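## Task

Get plate E10 into nest N1, plate E07 into N2 and plate E01 into N3. Every plate has to lie flat within the locators of its nest, with its A1 well at the nest corner labelled A1. Anything held there only by the robot at the end does not count. Finish by opening the gripper and moving away.

## Robot and tools

Robot: one four-axis plate-moving arm with a single two-finger gripper that always stays level. Its joints, from base outward: lift (0.000 to 0.550 m), shoulder (-2.000 to 2.000 rad), elbow (-2.800 to 2.800 rad), wrist yaw (-12.566 to 12.566 rad). The commanded point, end_effector_position, is midway between the two rubber pads, about 2 to 3 cm back from the fingertips. The fingers point along the gripper's +x and close along its y. Keep the elbow reading more than 0.4 rad away from 0, or the arm may fold and fault.

Scene: four nests sit in an arc around the robot. Seen from above and going clockwise they are N1, OUT, N2, N3. OUT starts empty and works as a spare spot for swaps. A plate can only be identified by its ID label. Well A1 is at the plate's cut-off corner. Now and then a loose object may get nudged by something else.

Frames: the state line reports the gripper pose (end_effector_position in metres and end_effector_quat_wxyz) in the scene frame. Its origin is on the table top directly under the arm base, +z is up, and +y is to the left when looking along +x. Reported positions can drift from the truth, more so at long reach. Camera calibration (K, distortion, T_world_to_cam) is supplied for cam_head_left, cam_head_right, cam_high, cam_low and cam_wrist, all 504x504. Fixed cameras may be off by a couple of degrees and millimetres. Result lines list any camera whose numbers have changed.

Row format: each motion command is one row of 5 numbers in [-1, 1]: dx, dy, dz, rz, opening. The first four are an offset, not an absolute pose. They are measured in the gripper's own axes from the gripper pose in the latest result that shows it. Within a reply's second and later calls, or before any result in the scene has shown it, they are measured from where the robot is when the action begins. A value of 1.0 equals 0.6 m or 180 degrees. rz turns about the gripper z axis, from +x toward +y. opening is absolute: +1 is fully open at 0.140 m, and -1 is closed, which still leaves a 0.066 m gap. Fully open to closed takes at least about 0.6 s. Offsets count from the measured pose, so an all-zero row pulls the arm back to that pose. Repeating a small offset against something solid adds no extra force, but against something that yields it keeps going further.

execute_actions: its argument actions is a list holding at most one item. An empty list only returns the state. {"rows": [[5 numbers], ...], "steps": n} runs up to 15 control steps of 1/30 s each (default 15). It applies one row per step, and the last row repeats if there are fewer rows than steps. Every row is counted from the same base pose, not from the row before it. {"steps": n} with no rows is a wait of up to 300 steps, counted from the last result, and your reply time is included in it. The optional pictures (boolean) turns the images on or off. A refused call sends nothing to the robot.

move: target is one 5-number row as above, and speed is in m/s from 0.002 to 0.5 (default 0.25; rotation is capped at twice that in rad/s). It steers along a straight path lasting 0.5 to 10 s and takes the shorter way round when turning. The opening is applied at the start. It does not avoid obstacles, and the real gripper lags, strays and can exceed speed, especially with the arm nearly straight. The result adds a move: line giving the ending (done, off_target, moving, held, fault), the limits that acted (paced means the pose was clipped; held means a check blocked some steps, after which the arm may speed up), and the distance from target. Pictures are always included.

wait: seconds from 0 to 10. The robot gets no new commands.

zoom_image: camera plus region [x0, y0, x1, y1] in pixels, at most 504x504, origin at the top-left. It gives a closer look at that camera's latest image.

finished_scene: scene (1 or 2). Replying without any tool call ends everything.

Control details: each step, the command is clipped to within 70 mm and 16 degrees of the measured pose and then tracked by damped IK. When an action finishes, the arm only continues to the last clipped pose, so a far target can take several calls. Check the pose and send the rest. A "Hand target" line shows where the controller is currently driving. A "pose unreachable" line or HELD marks mean the clearance check changed or blocked what was sent. Joint positions lists lift, shoulder, elbow, yaw and then the pad gap in metres. grip_measured gives the finger opening on the command scale, and readings may be off by about 1 mm. To hold a plate, command about 0.04 below grip_measured, or less for a lighter grip. The pads push with about 18 N each, and a fast close can squeeze harder.

What to avoid: contact torque reaching a load limit (lift 54.6 N, shoulder 8.19 N m, elbow 4.09 N m, yaw 1.36 N m, counting the held weight) causes a 10 s stop, and the rest of the call is skipped. Holding loads heats the motors, and this continues while you think. MOTOR HOT shows at 85 °C, and at 100 °C the brakes engage (OVER-TEMPERATURE FAULT). Don't drop plates from any real height; a few millimetres on setting down is fine. Don't slam or press hard, since faster contact and targets further past contact hit harder. Never let anything leave the table. The simulation keeps running while you reason, so keep replies short.

Each tool is called after ">>>" by a JSON object that holds its "name" and its "arguments".

## Session

>>> {"name": "execute_actions", "arguments": {"actions": []}}

Scene clock: 0.00 s of 12600.00 s.
end_effector_position=(+0.6987, +0.1012, +0.3796) grip_measured=+1.00 end_effector_quat_wxyz=(+0.905, +0.000, +0.000, -0.425)
Joint positions: [ 0.375  0.803  2.37  -4.051  0.14 ]
Motor temperatures (°C, as the motors report them): [21 18 17 19]
Hand target: +0.699, +0.101, +0.380; +0.905, +0.000, +0.000, -0.425

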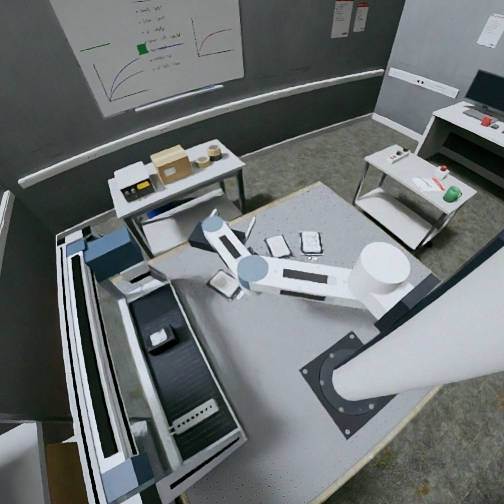

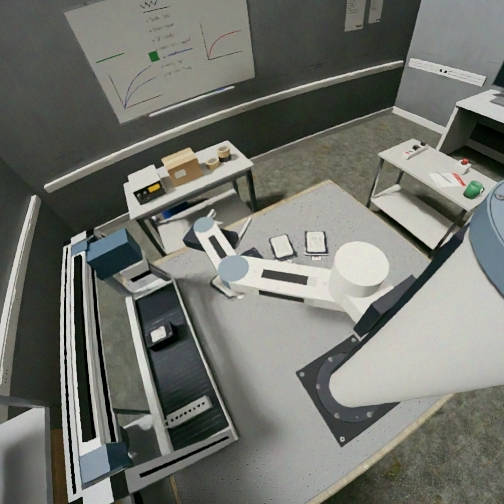

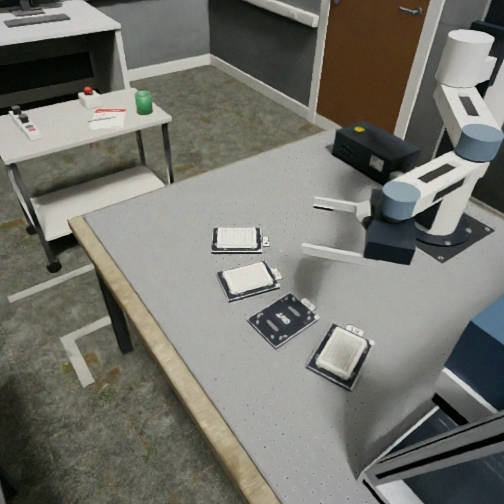

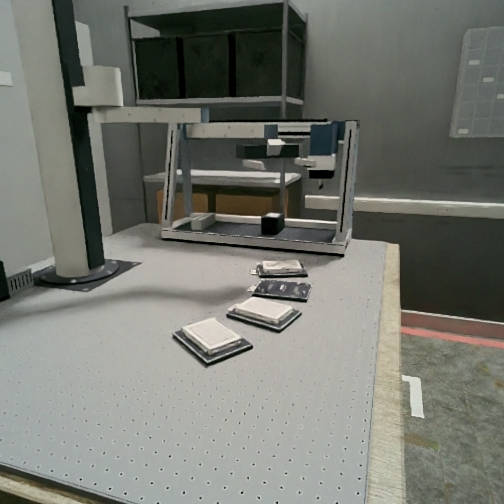

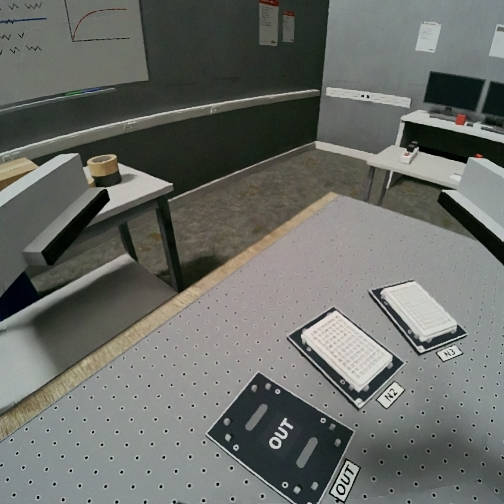

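>>> {"name": "zoom_image", "arguments": {"camera": "cam_high", "region": [190, 210, 390, 410]}}

>>> {"name": "zoom_image", "arguments": {"camera": "cam_wrist", "region": [200, 260, 504, 504]}}

>>> {"name": "zoom_image", "arguments": {"camera": "cam_low", "region": [160, 240, 340, 380]}}

Region (190, 210, 390, 410) of cam_high's 504x504 image, scaled by 2.520, with more detail than that image has.

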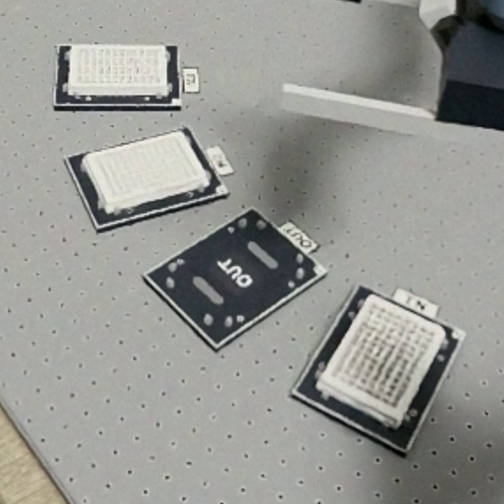

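Region (200, 260, 504, 504) of cam_wrist's 504x504 image, scaled by 1.658, with more detail than that image has; it fills the top 405 rows of this view, and the rest is white.

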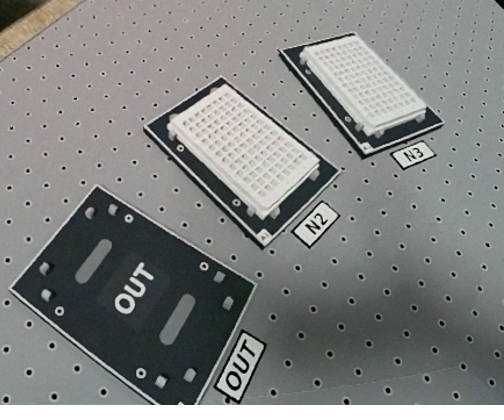

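Region (160, 240, 340, 380) of cam_low's 504x504 image, scaled by 2.800, with more detail than that image has.

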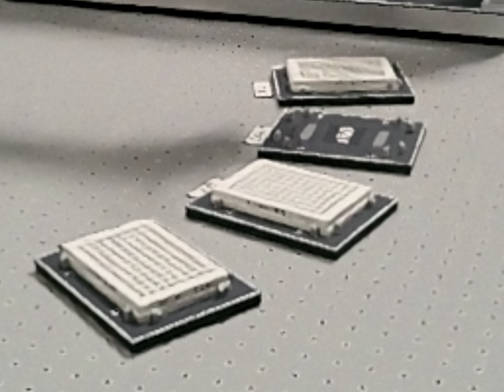

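>>> {"name": "zoom_image", "arguments": {"camera": "cam_low", "region": [170, 310, 260, 370]}}

>>> {"name": "zoom_image", "arguments": {"camera": "cam_low", "region": [220, 290, 310, 340]}}

>>> {"name": "zoom_image", "arguments": {"camera": "cam_low", "region": [245, 250, 320, 290]}}

>>> {"name": "zoom_image", "arguments": {"camera": "cam_high", "region": [295, 310, 385, 400]}}

>>> {"name": "zoom_image", "arguments": {"camera": "cam_high", "region": [200, 215, 290, 305]}}

Region (170, 310, 260, 370) of cam_low's 504x504 image, scaled by 5.600, with more detail than that image has.

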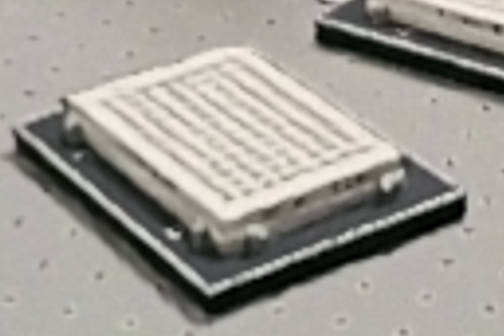

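Region (220, 290, 310, 340) of cam_low's 504x504 image, scaled by 5.600, with more detail than that image has.

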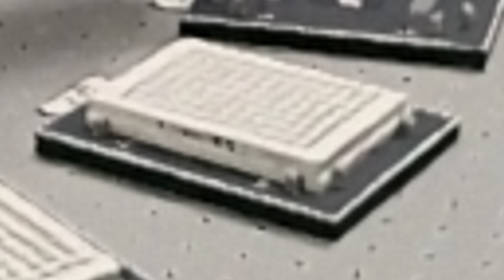

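Region (245, 250, 320, 290) of cam_low's 504x504 image, scaled by 6.720, with more detail than that image has; it fills the top 269 rows of this view, and the rest is white.

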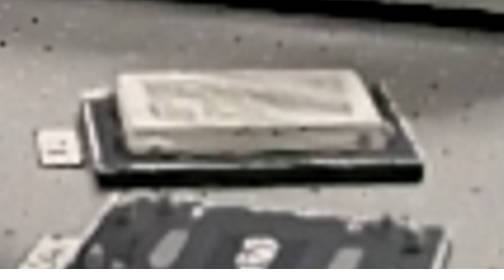

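Region (295, 310, 385, 400) of cam_high's 504x504 image, scaled by 5.600, with more detail than that image has.

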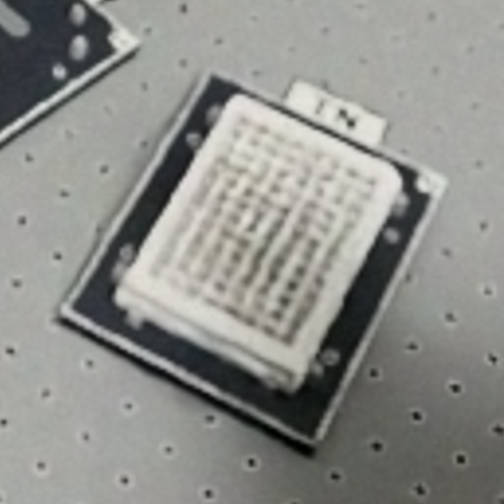

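Region (200, 215, 290, 305) of cam_high's 504x504 image, scaled by 5.600, with more detail than that image has.

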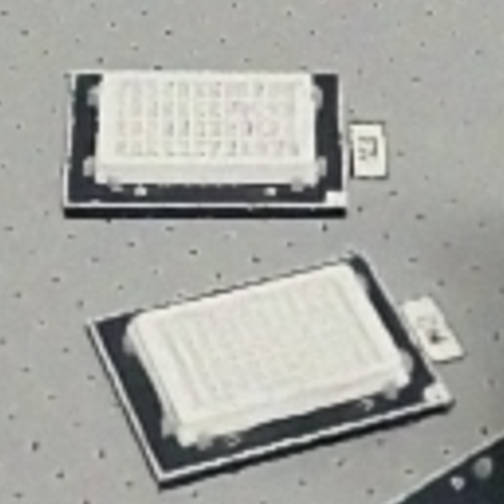

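>>> {"name": "move", "arguments": {"target": [-0.018,-0.416,-0.433,0.25,1], "speed": 0.4}}

Scene clock: 44.97 s of 12600.00 s.
end_effector_position=(+0.4995, -0.0497, +0.1198) grip_measured=+1.00 end_effector_quat_wxyz=(+0.999, +0.000, +0.000, -0.047)
Joint positions: [ 0.115  0.812  0.727 -1.633  0.14 ]
Motor temperatures (°C, as the motors report them): [21 18 17 19]
Hand target: +0.499, -0.050, +0.120; +0.999, +0.000, +0.000, -0.047
Off the commanded pose: 0.000 m, 0 deg.
After step 90, 40.37 s passed at rest.
move: done
camera_calibration (this result's frames):
cam_wrist: T_world_to_cam=[[-0.0949508, -0.995481, 0.00132717, 0.00682248], [-0.594762, 0.0556603, -0.801973, 0.384034], [0.798275, -0.0769373, -0.597359, -0.235558], [0, 0, 0, 1]] pos_world=[0.417096, -0.032707, 0.167263]

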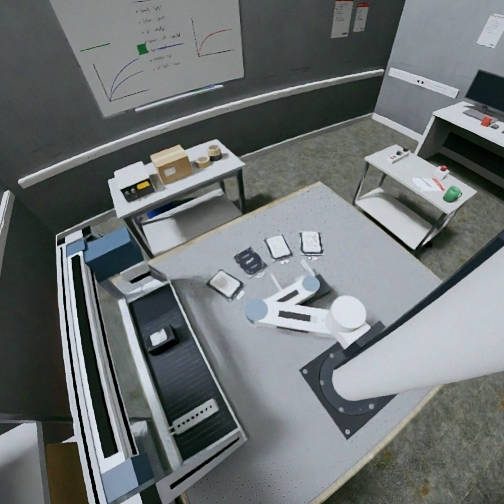

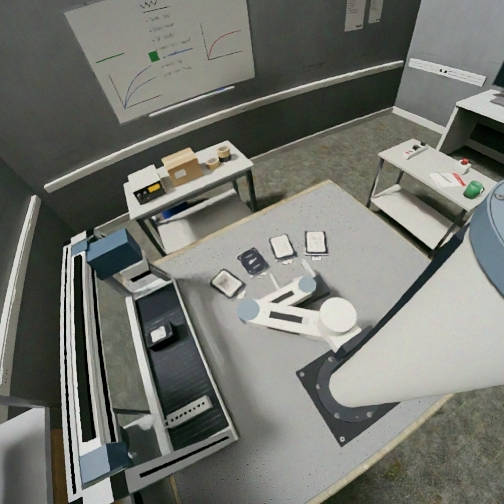

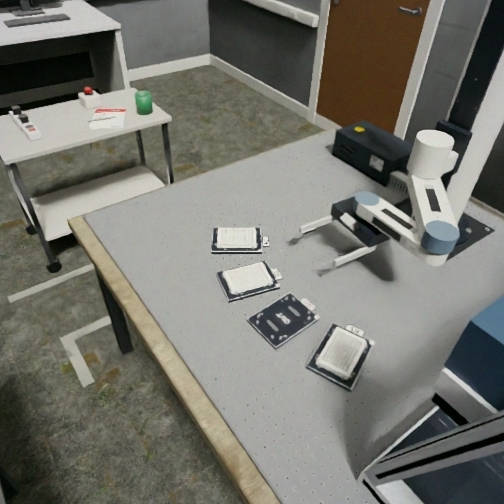

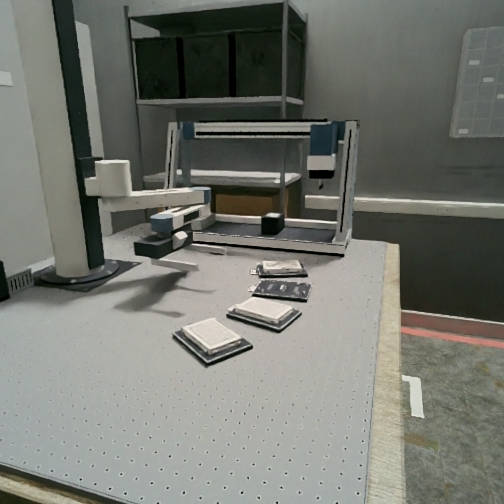

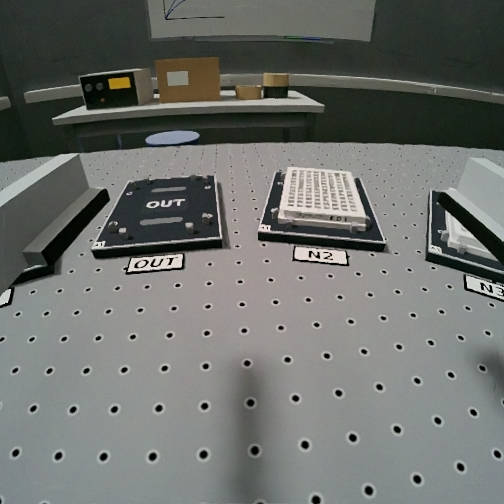

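>>> {"name": "zoom_image", "arguments": {"camera": "cam_wrist", "region": [240, 150, 504, 310]}}

>>> {"name": "zoom_image", "arguments": {"camera": "cam_wrist", "region": [70, 150, 270, 290]}}

Region (240, 150, 504, 310) of cam_wrist's 504x504 image, scaled by 1.909, with more detail than that image has; it fills the top 305 rows of this view, and the rest is white.

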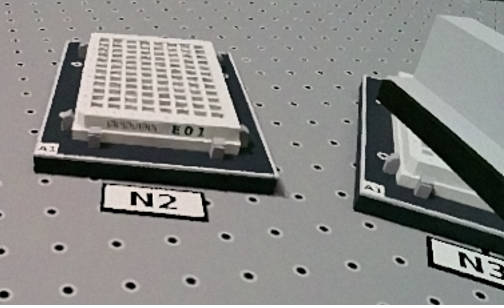

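Region (70, 150, 270, 290) of cam_wrist's 504x504 image, scaled by 2.520, with more detail than that image has; it fills the top 353 rows of this view, and the rest is white.

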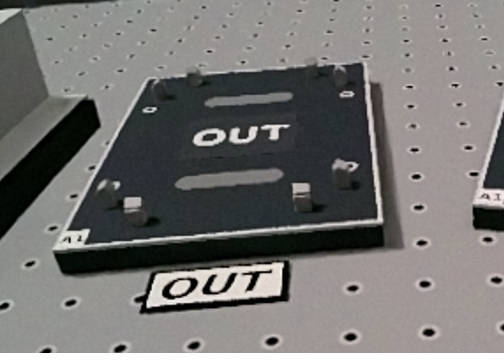

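>>> {"name": "move", "arguments": {"target": [-0.06,-0.33,0,-0.13,1], "speed": 0.4}}

>>> {"name": "zoom_image", "arguments": {"camera": "cam_wrist", "region": [130, 130, 380, 300]}}

Scene clock: 59.03 s of 12600.00 s.
end_effector_position=(+0.4450, -0.2435, +0.1198) grip_measured=+1.00 end_effector_quat_wxyz=(+0.969, +0.000, +0.000, -0.248)
Joint positions: [ 0.115  0.088  0.903 -1.492  0.14 ]
Motor temperatures (°C, as the motors report them): [21 18 17 19]
Hand target: +0.445, -0.243, +0.120; +0.969, +0.000, +0.000, -0.248
Off the commanded pose: 0.000 m, 0 deg.
After step 90, 10.00 s passed at rest.
move: done
camera_calibration (this result's frames):
cam_wrist: T_world_to_cam=[[-0.482378, -0.875962, 0.00132717, 0.0103028], [-0.523778, 0.287221, -0.801973, 0.38725], [0.702116, -0.387549, -0.597359, -0.239859], [0, 0, 0, 1]] pos_world=[0.376212, -0.195159, 0.167268]

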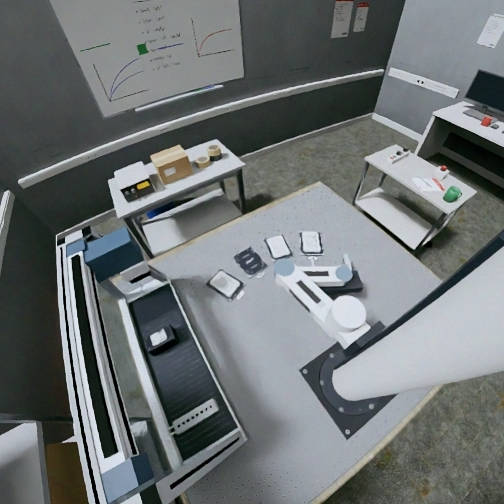

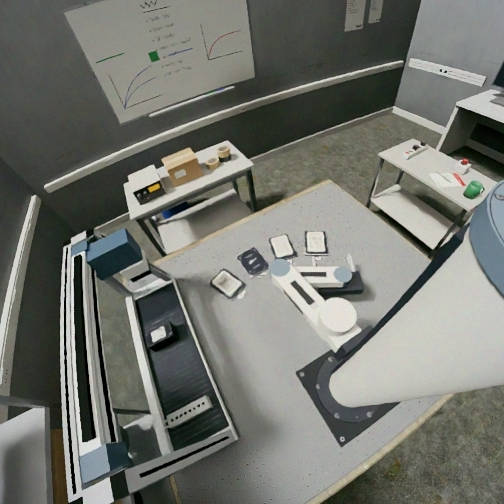

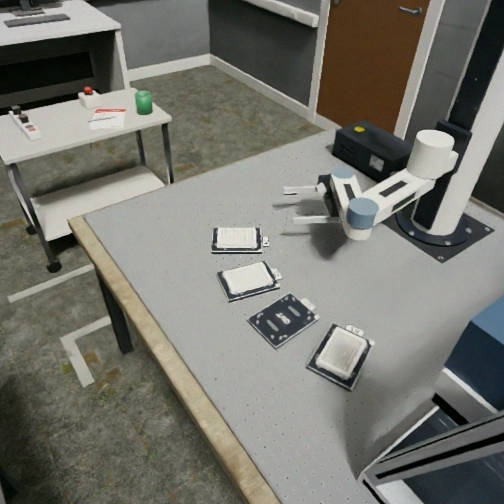

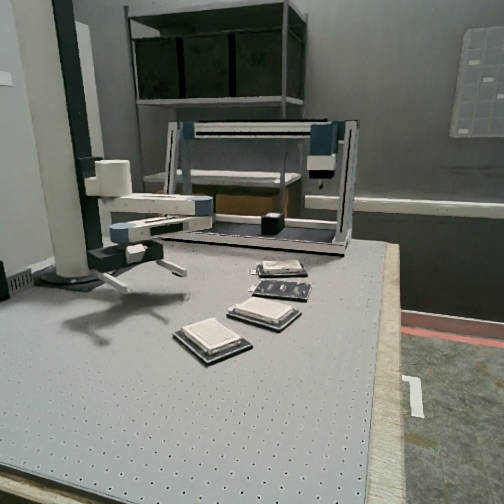

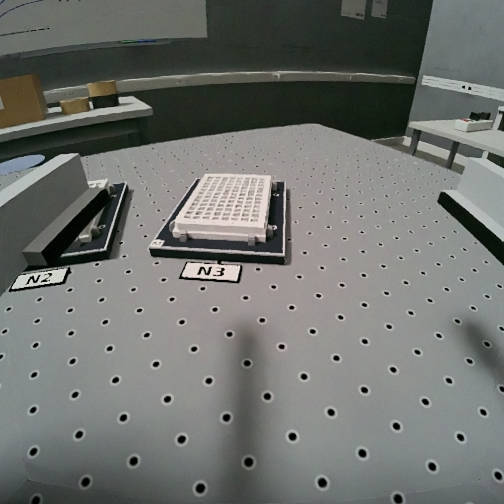

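Region (130, 130, 380, 300) of cam_wrist's 504x504 image, scaled by 2.016, with more detail than that image has; it fills the top 343 rows of this view, and the rest is white.

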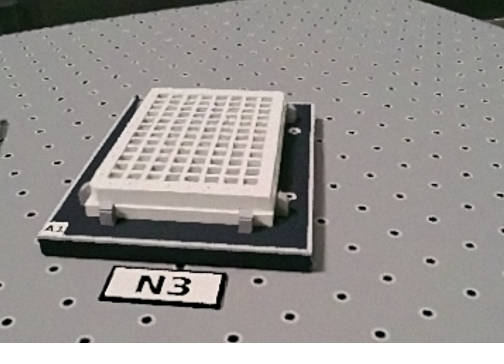

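>>> {"name": "move", "arguments": {"target": [0.22,0.04,0,0,1], "speed": 0.4}}

>>> {"name": "zoom_image", "arguments": {"camera": "cam_wrist", "region": [100, 150, 400, 450]}}

Scene clock: 68.40 s of 12600.00 s.
end_effector_position=(+0.5723, -0.2860, +0.1198) grip_measured=+1.00 end_effector_quat_wxyz=(+0.969, +0.000, +0.000, -0.248)
Joint positions: [ 0.115  0.076  1.476 -2.053  0.14 ]
Motor temperatures (°C, as the motors report them): [21 18 17 19]
Hand target: +0.572, -0.286, +0.120; +0.969, +0.000, +0.000, -0.248
Off the commanded pose: 0.000 m, 0 deg.
After step 90, 5.53 s passed at rest.
move: done
camera_calibration (this result's frames):
cam_wrist: T_world_to_cam=[[-0.482125, -0.876101, 0.00132717, 0.0342278], [-0.523861, 0.28707, -0.801973, 0.466146], [0.702228, -0.387346, -0.597359, -0.345705], [0, 0, 0, 1]] pos_world=[0.503461, -0.237737, 0.167281]

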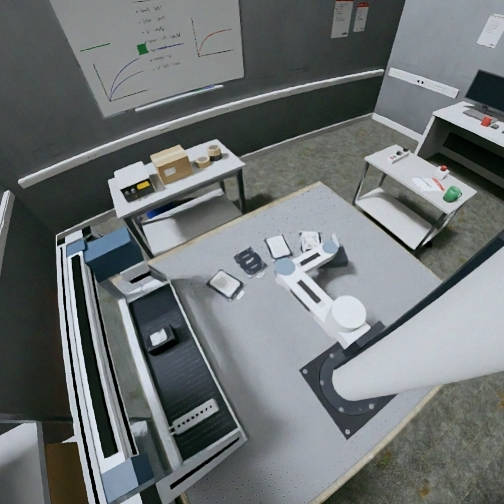

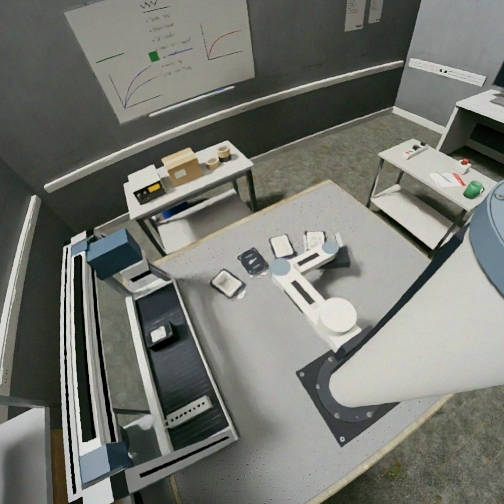

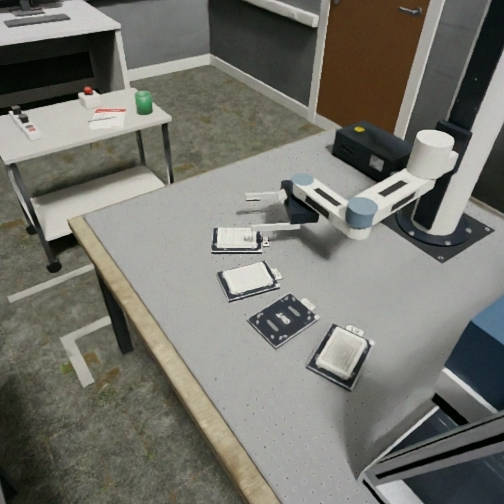

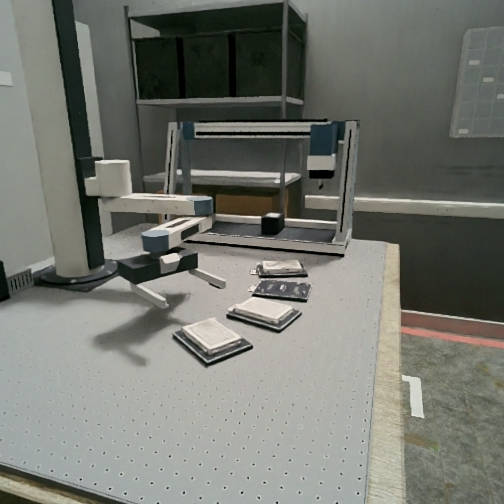

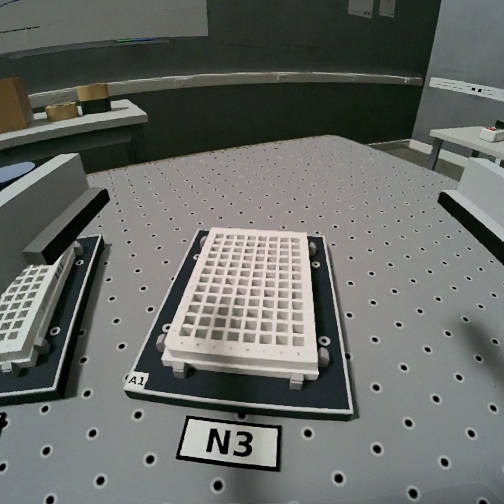

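Region (100, 150, 400, 450) of cam_wrist's 504x504 image, scaled by 1.680, with more detail than that image has.

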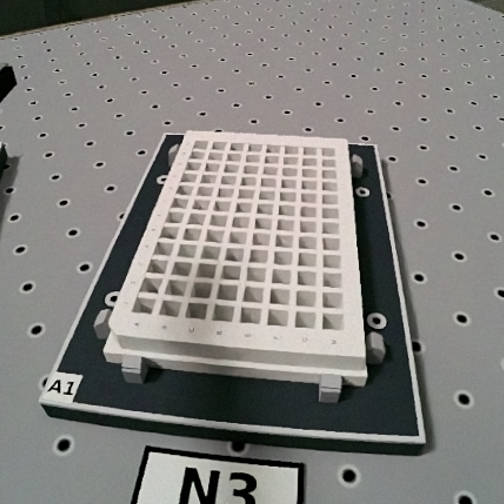

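>>> {"name": "move", "arguments": {"target": [0.1,-0.24,0,0.55,1], "speed": 0.4}}

>>> {"name": "zoom_image", "arguments": {"camera": "cam_wrist", "region": [50, 100, 454, 400]}}

Scene clock: 79.03 s of 12600.00 s.
end_effector_position=(+0.5551, -0.4403, +0.1198) grip_measured=+1.00 end_effector_quat_wxyz=(+0.999, +0.000, +0.000, +0.044)
Joint positions: [ 0.115 -0.924  2.8   -1.788  0.14 ]
Motor temperatures (°C, as the motors report them): [21 18 17 19]
Hand target: +0.555, -0.440, +0.120; +0.999, +0.000, +0.000, +0.044
Off the commanded pose: 0.001 m, 65 deg; orientation clipped at the last step of the last action.
joint sent to its limit — the command would take joint 3 (elbow) past its upper limit, so that joint was sent only as far as its limit.
After step 90, 5.10 s passed at rest.
move: off_target; limits=paced
camera_calibration (this result's frames):
cam_wrist: T_world_to_cam=[[0.0859266, -0.996301, 0.00132717, -0.477411], [-0.595059, -0.0523895, -0.801973, 0.391461], [0.799075, 0.068121, -0.597359, -0.246551], [0, 0, 0, 1]] pos_world=[0.470977, -0.438341, 0.167296]

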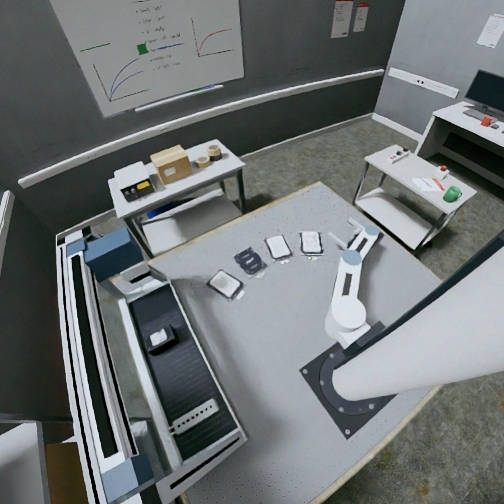

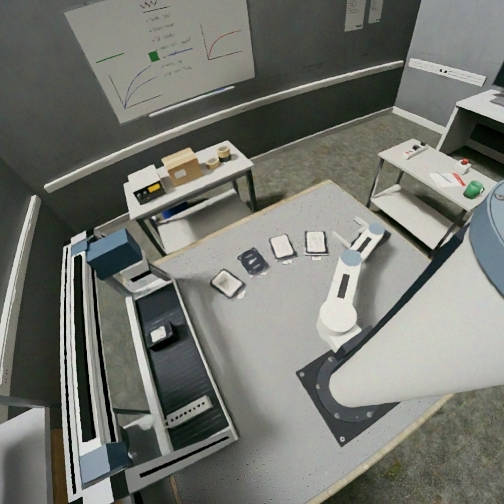

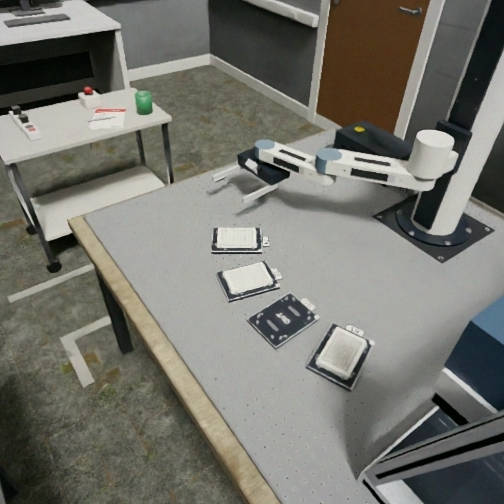

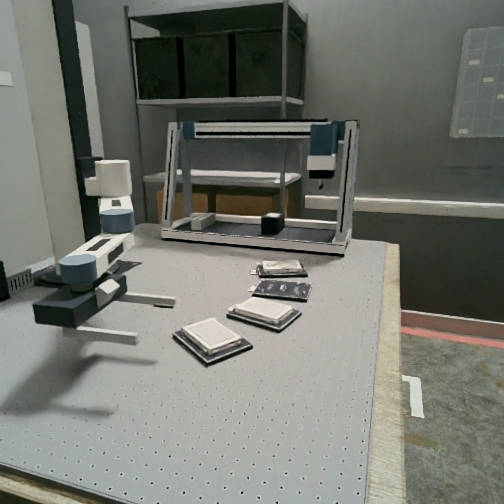

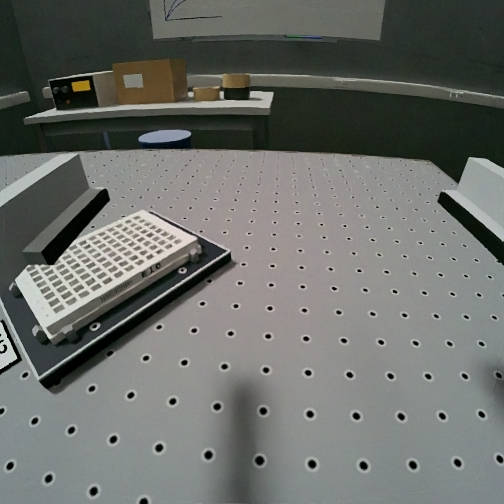

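Region (50, 100, 454, 400) of cam_wrist's 504x504 image, scaled by 1.248, with more detail than that image has; it fills the top 374 rows of this view, and the rest is white.

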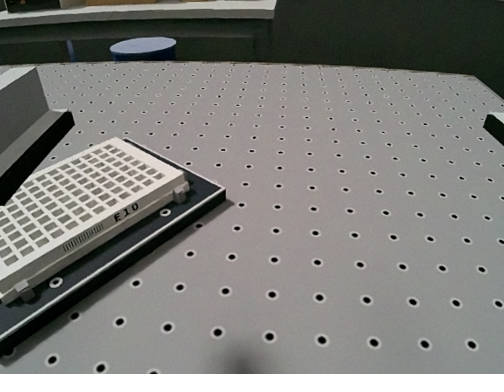

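>>> {"name": "move", "arguments": {"target": [0.077,0.2475,0,-0.22,1], "speed": 0.4}}

Scene clock: 120.97 s of 12600.00 s.
end_effector_position=(+0.5883, -0.2882, +0.1198) grip_measured=+1.00 end_effector_quat_wxyz=(+0.955, +0.000, +0.000, -0.297)
Joint positions: [ 0.115  0.109  1.544 -2.256  0.14 ]
Motor temperatures (°C, as the motors report them): [21 18 17 19]
Hand target: +0.588, -0.288, +0.120; +0.955, +0.000, +0.000, -0.297
Off the commanded pose: 0.000 m, 0 deg.
After step 90, 37.57 s passed at rest.
move: done
camera_calibration (this result's frames):
cam_wrist: T_world_to_cam=[[-0.568338, -0.822794, 0.00132717, 0.106196], [-0.492109, 0.338627, -0.801973, 0.47133], [0.659409, -0.456445, -0.597359, -0.3525], [0, 0, 0, 1]] pos_world=[0.524743, -0.233124, 0.167283]

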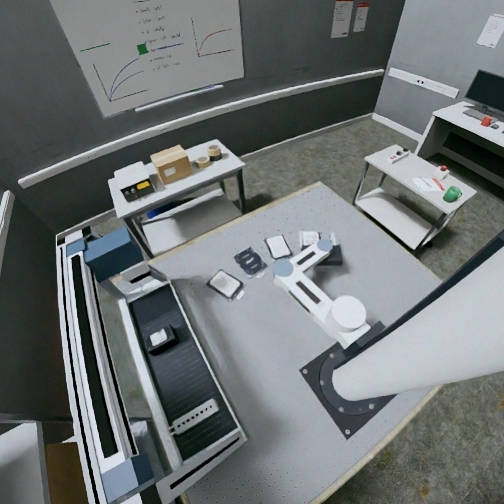

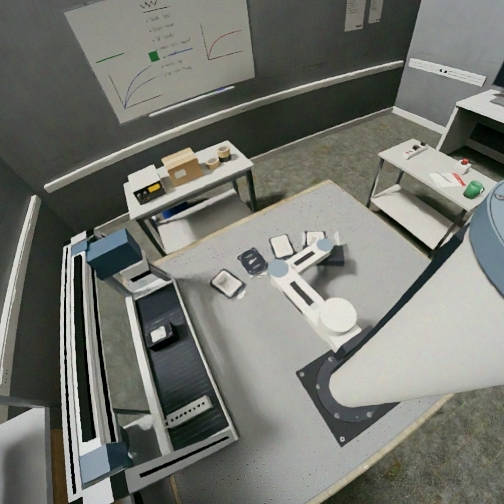

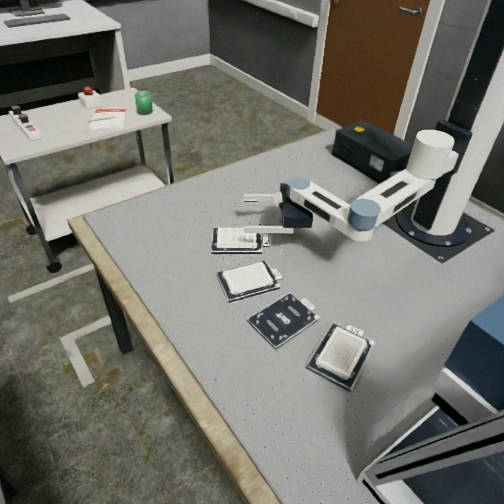

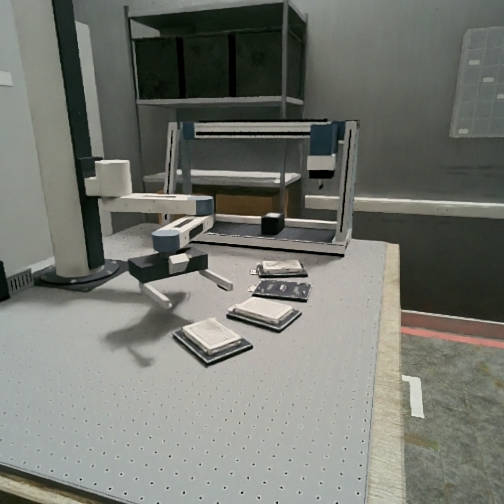

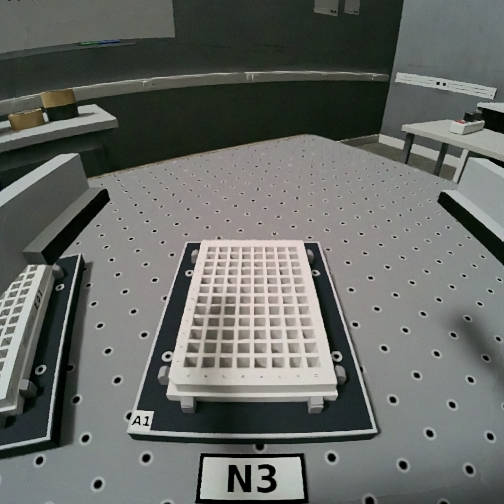

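>>> {"name": "move", "arguments": {"target": [0.085,0.015,-0.145,0,1], "speed": 0.15}}

>>> {"name": "zoom_image", "arguments": {"camera": "cam_low", "region": [120, 270, 300, 400]}}

Scene clock: 135.83 s of 12600.00 s.
end_effector_position=(+0.6355, -0.3096, +0.0328) grip_measured=+1.00 end_effector_quat_wxyz=(+0.955, +0.000, +0.000, -0.297)
Joint positions: [ 0.028  0.003  1.843 -2.448  0.14 ]
Motor temperatures (°C, as the motors report them): [21 18 17 19]
Hand target: +0.635, -0.310, +0.033; +0.955, +0.000, +0.000, -0.297
Off the commanded pose: 0.000 m, 0 deg.
After step 90, 10.83 s passed at rest.
move: done
camera_calibration (this result's frames):
cam_wrist: T_world_to_cam=[[-0.567988, -0.823036, 0.00132717, 0.115151], [-0.492253, 0.338417, -0.801973, 0.432033], [0.659603, -0.456164, -0.597359, -0.445432], [0, 0, 0, 1]] pos_world=[0.571882, -0.254624, 0.0802429]

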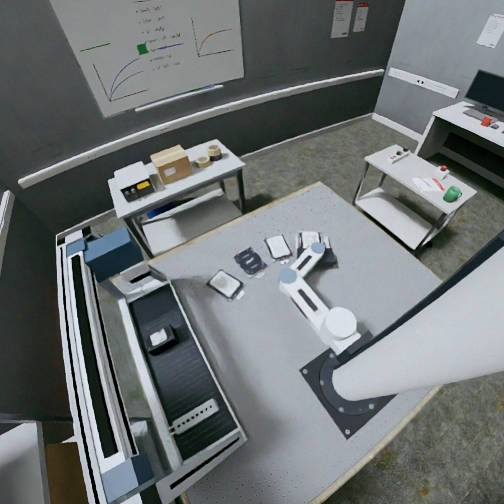

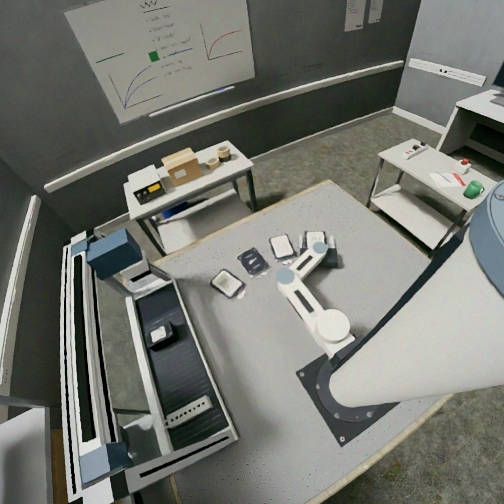

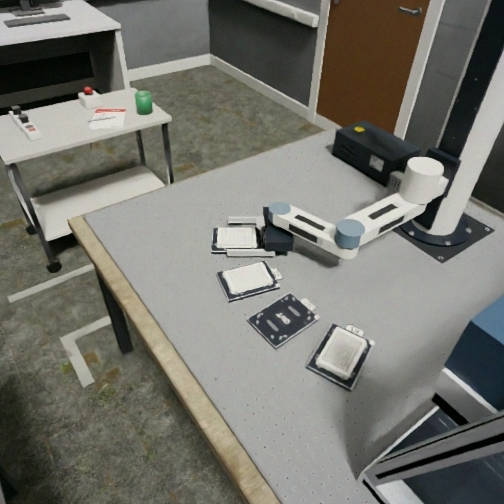

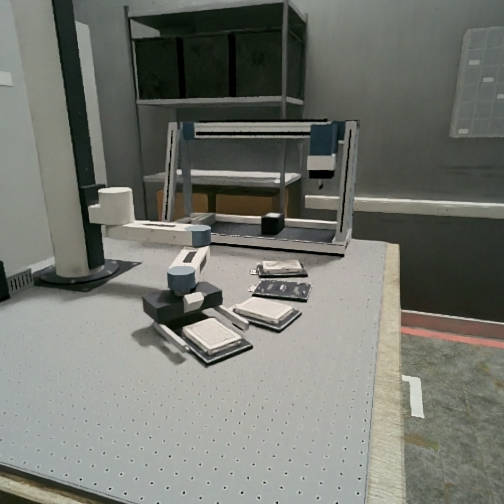

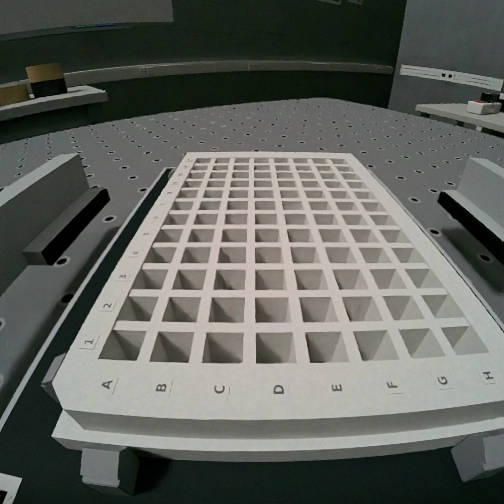

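Region (120, 270, 300, 400) of cam_low's 504x504 image, scaled by 2.800, with more detail than that image has.

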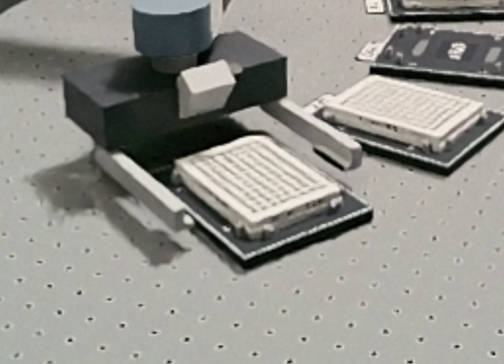

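>>> {"name": "move", "arguments": {"target": [0,0,-0.005,0,-0.3], "speed": 0.05}}

>>> {"name": "execute_actions", "arguments": {"actions": [{"rows":[[0,0,0,0,-0.38],[0,0,0,0,-0.38],[0,0,0,0,-0.38],[0,0,0,0,-0.44],[0,0,0,0,-0.44],[0,0,0,0,-0.44],[0,0,0,0,-0.52]],"steps":15}]}}

Scene clock: 145.53 s of 12600.00 s.
end_effector_position=(+0.6355, -0.3096, +0.0298) grip_measured=-0.30 end_effector_quat_wxyz=(+0.955, +0.000, +0.000, -0.297)
Joint positions: [ 0.025  0.003  1.843 -2.448  0.092]
Motor temperatures (°C, as the motors report them): [21 18 17 19]
Hand target: +0.636, -0.310, +0.030; +0.955, +0.000, +0.000, -0.297
Off the commanded pose: 0.000 m, 0 deg.
After step 90, 6.00 s passed at rest.
move: done
camera_calibration (this result's frames):
cam_wrist: T_world_to_cam=[[-0.56799, -0.823034, 0.00132717, 0.115156], [-0.492253, 0.338419, -0.801973, 0.429648], [0.659602, -0.456166, -0.597359, -0.447208], [0, 0, 0, 1]] pos_world=[0.571882, -0.254624, 0.0772694]

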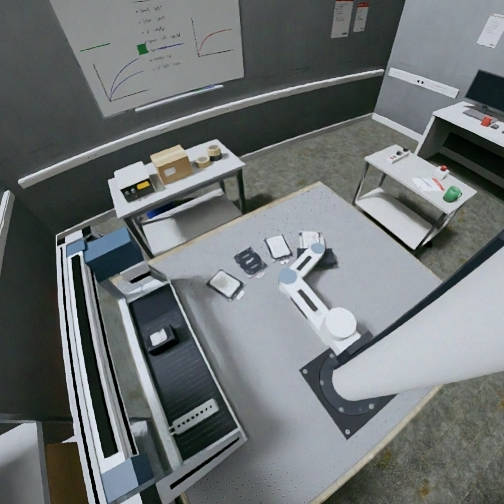

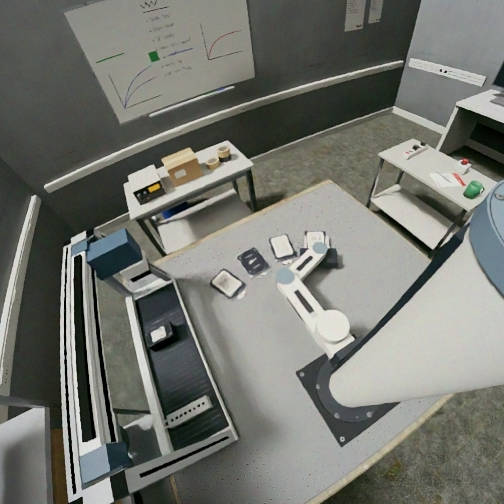

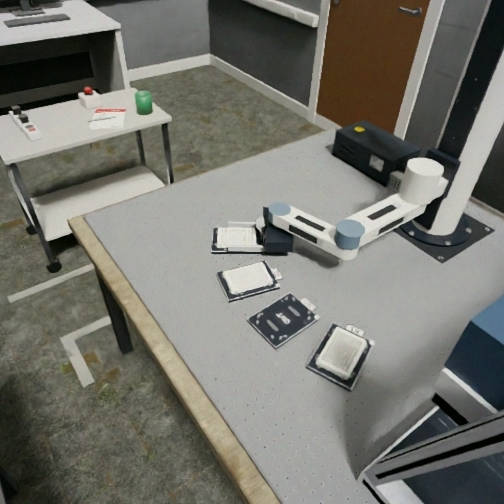

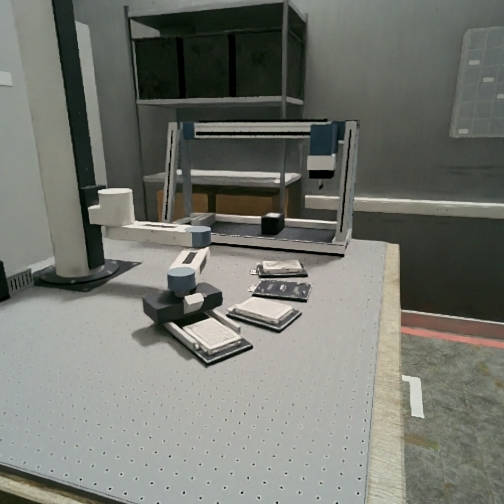

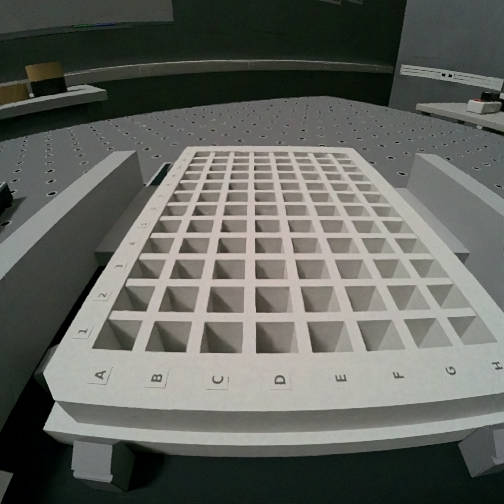

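Scene clock: 146.03 s of 12600.00 s.
end_effector_position=(+0.6360, -0.3091, +0.0298) grip_measured=-0.46 end_effector_quat_wxyz=(+0.955, +0.000, +0.000, -0.295)
Joint positions: [ 0.025  0.003  1.844 -2.447  0.086]
Motor temperatures (°C, as the motors report them): [21 18 17 19]
Hand target: +0.636, -0.310, +0.030; +0.955, +0.000, +0.000, -0.297
Off the commanded pose: 0.001 m, 0 deg.
Steps of this call (steps 1 to 15: all 15 steps of this action). Readings (end_effector_position):
1: (+0.6355, -0.3096, +0.0298)
2: (+0.6355, -0.3096, +0.0298)
4: (+0.6355, -0.3096, +0.0298)
8: (+0.6360, -0.3091, +0.0298)
15: the state above
camera_calibration (this result's frames):
cam_wrist: T_world_to_cam=[[-0.565724, -0.824593, 0.00132717, 0.114002], [-0.493181, 0.337064, -0.801973, 0.429894], [0.660854, -0.45435, -0.597359, -0.447541], [0, 0, 0, 1]] pos_world=[0.572269, -0.254237, 0.0772694]

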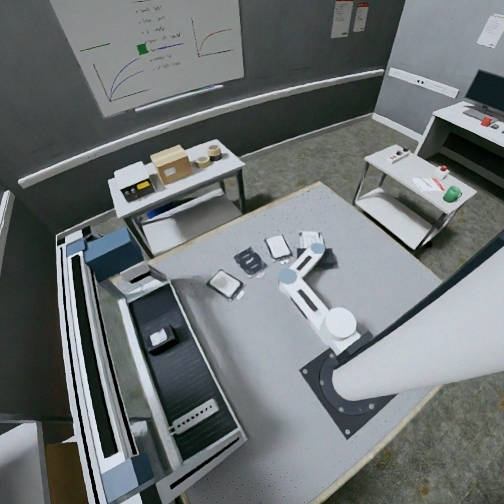

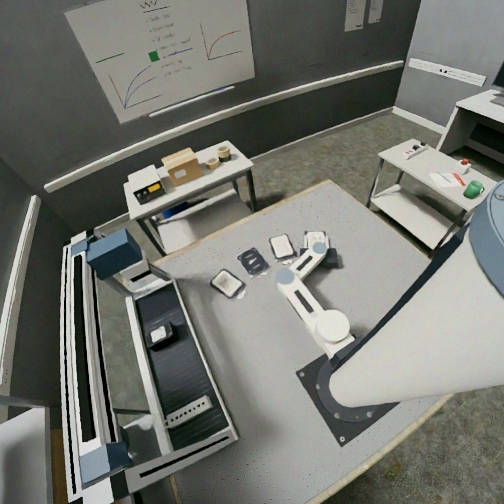

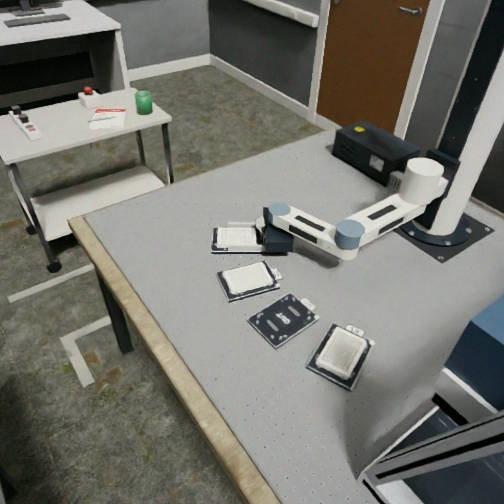

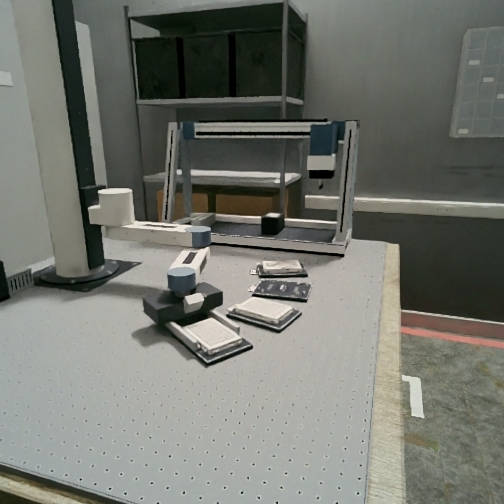

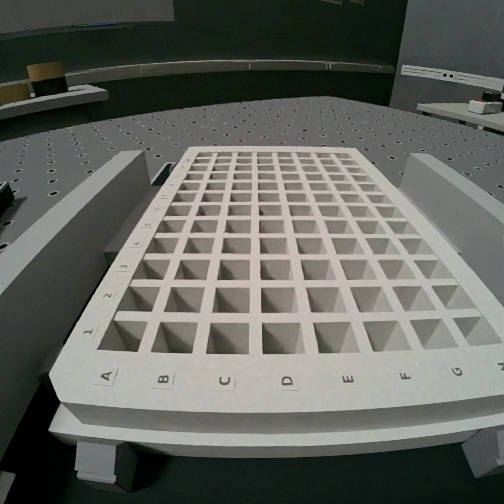

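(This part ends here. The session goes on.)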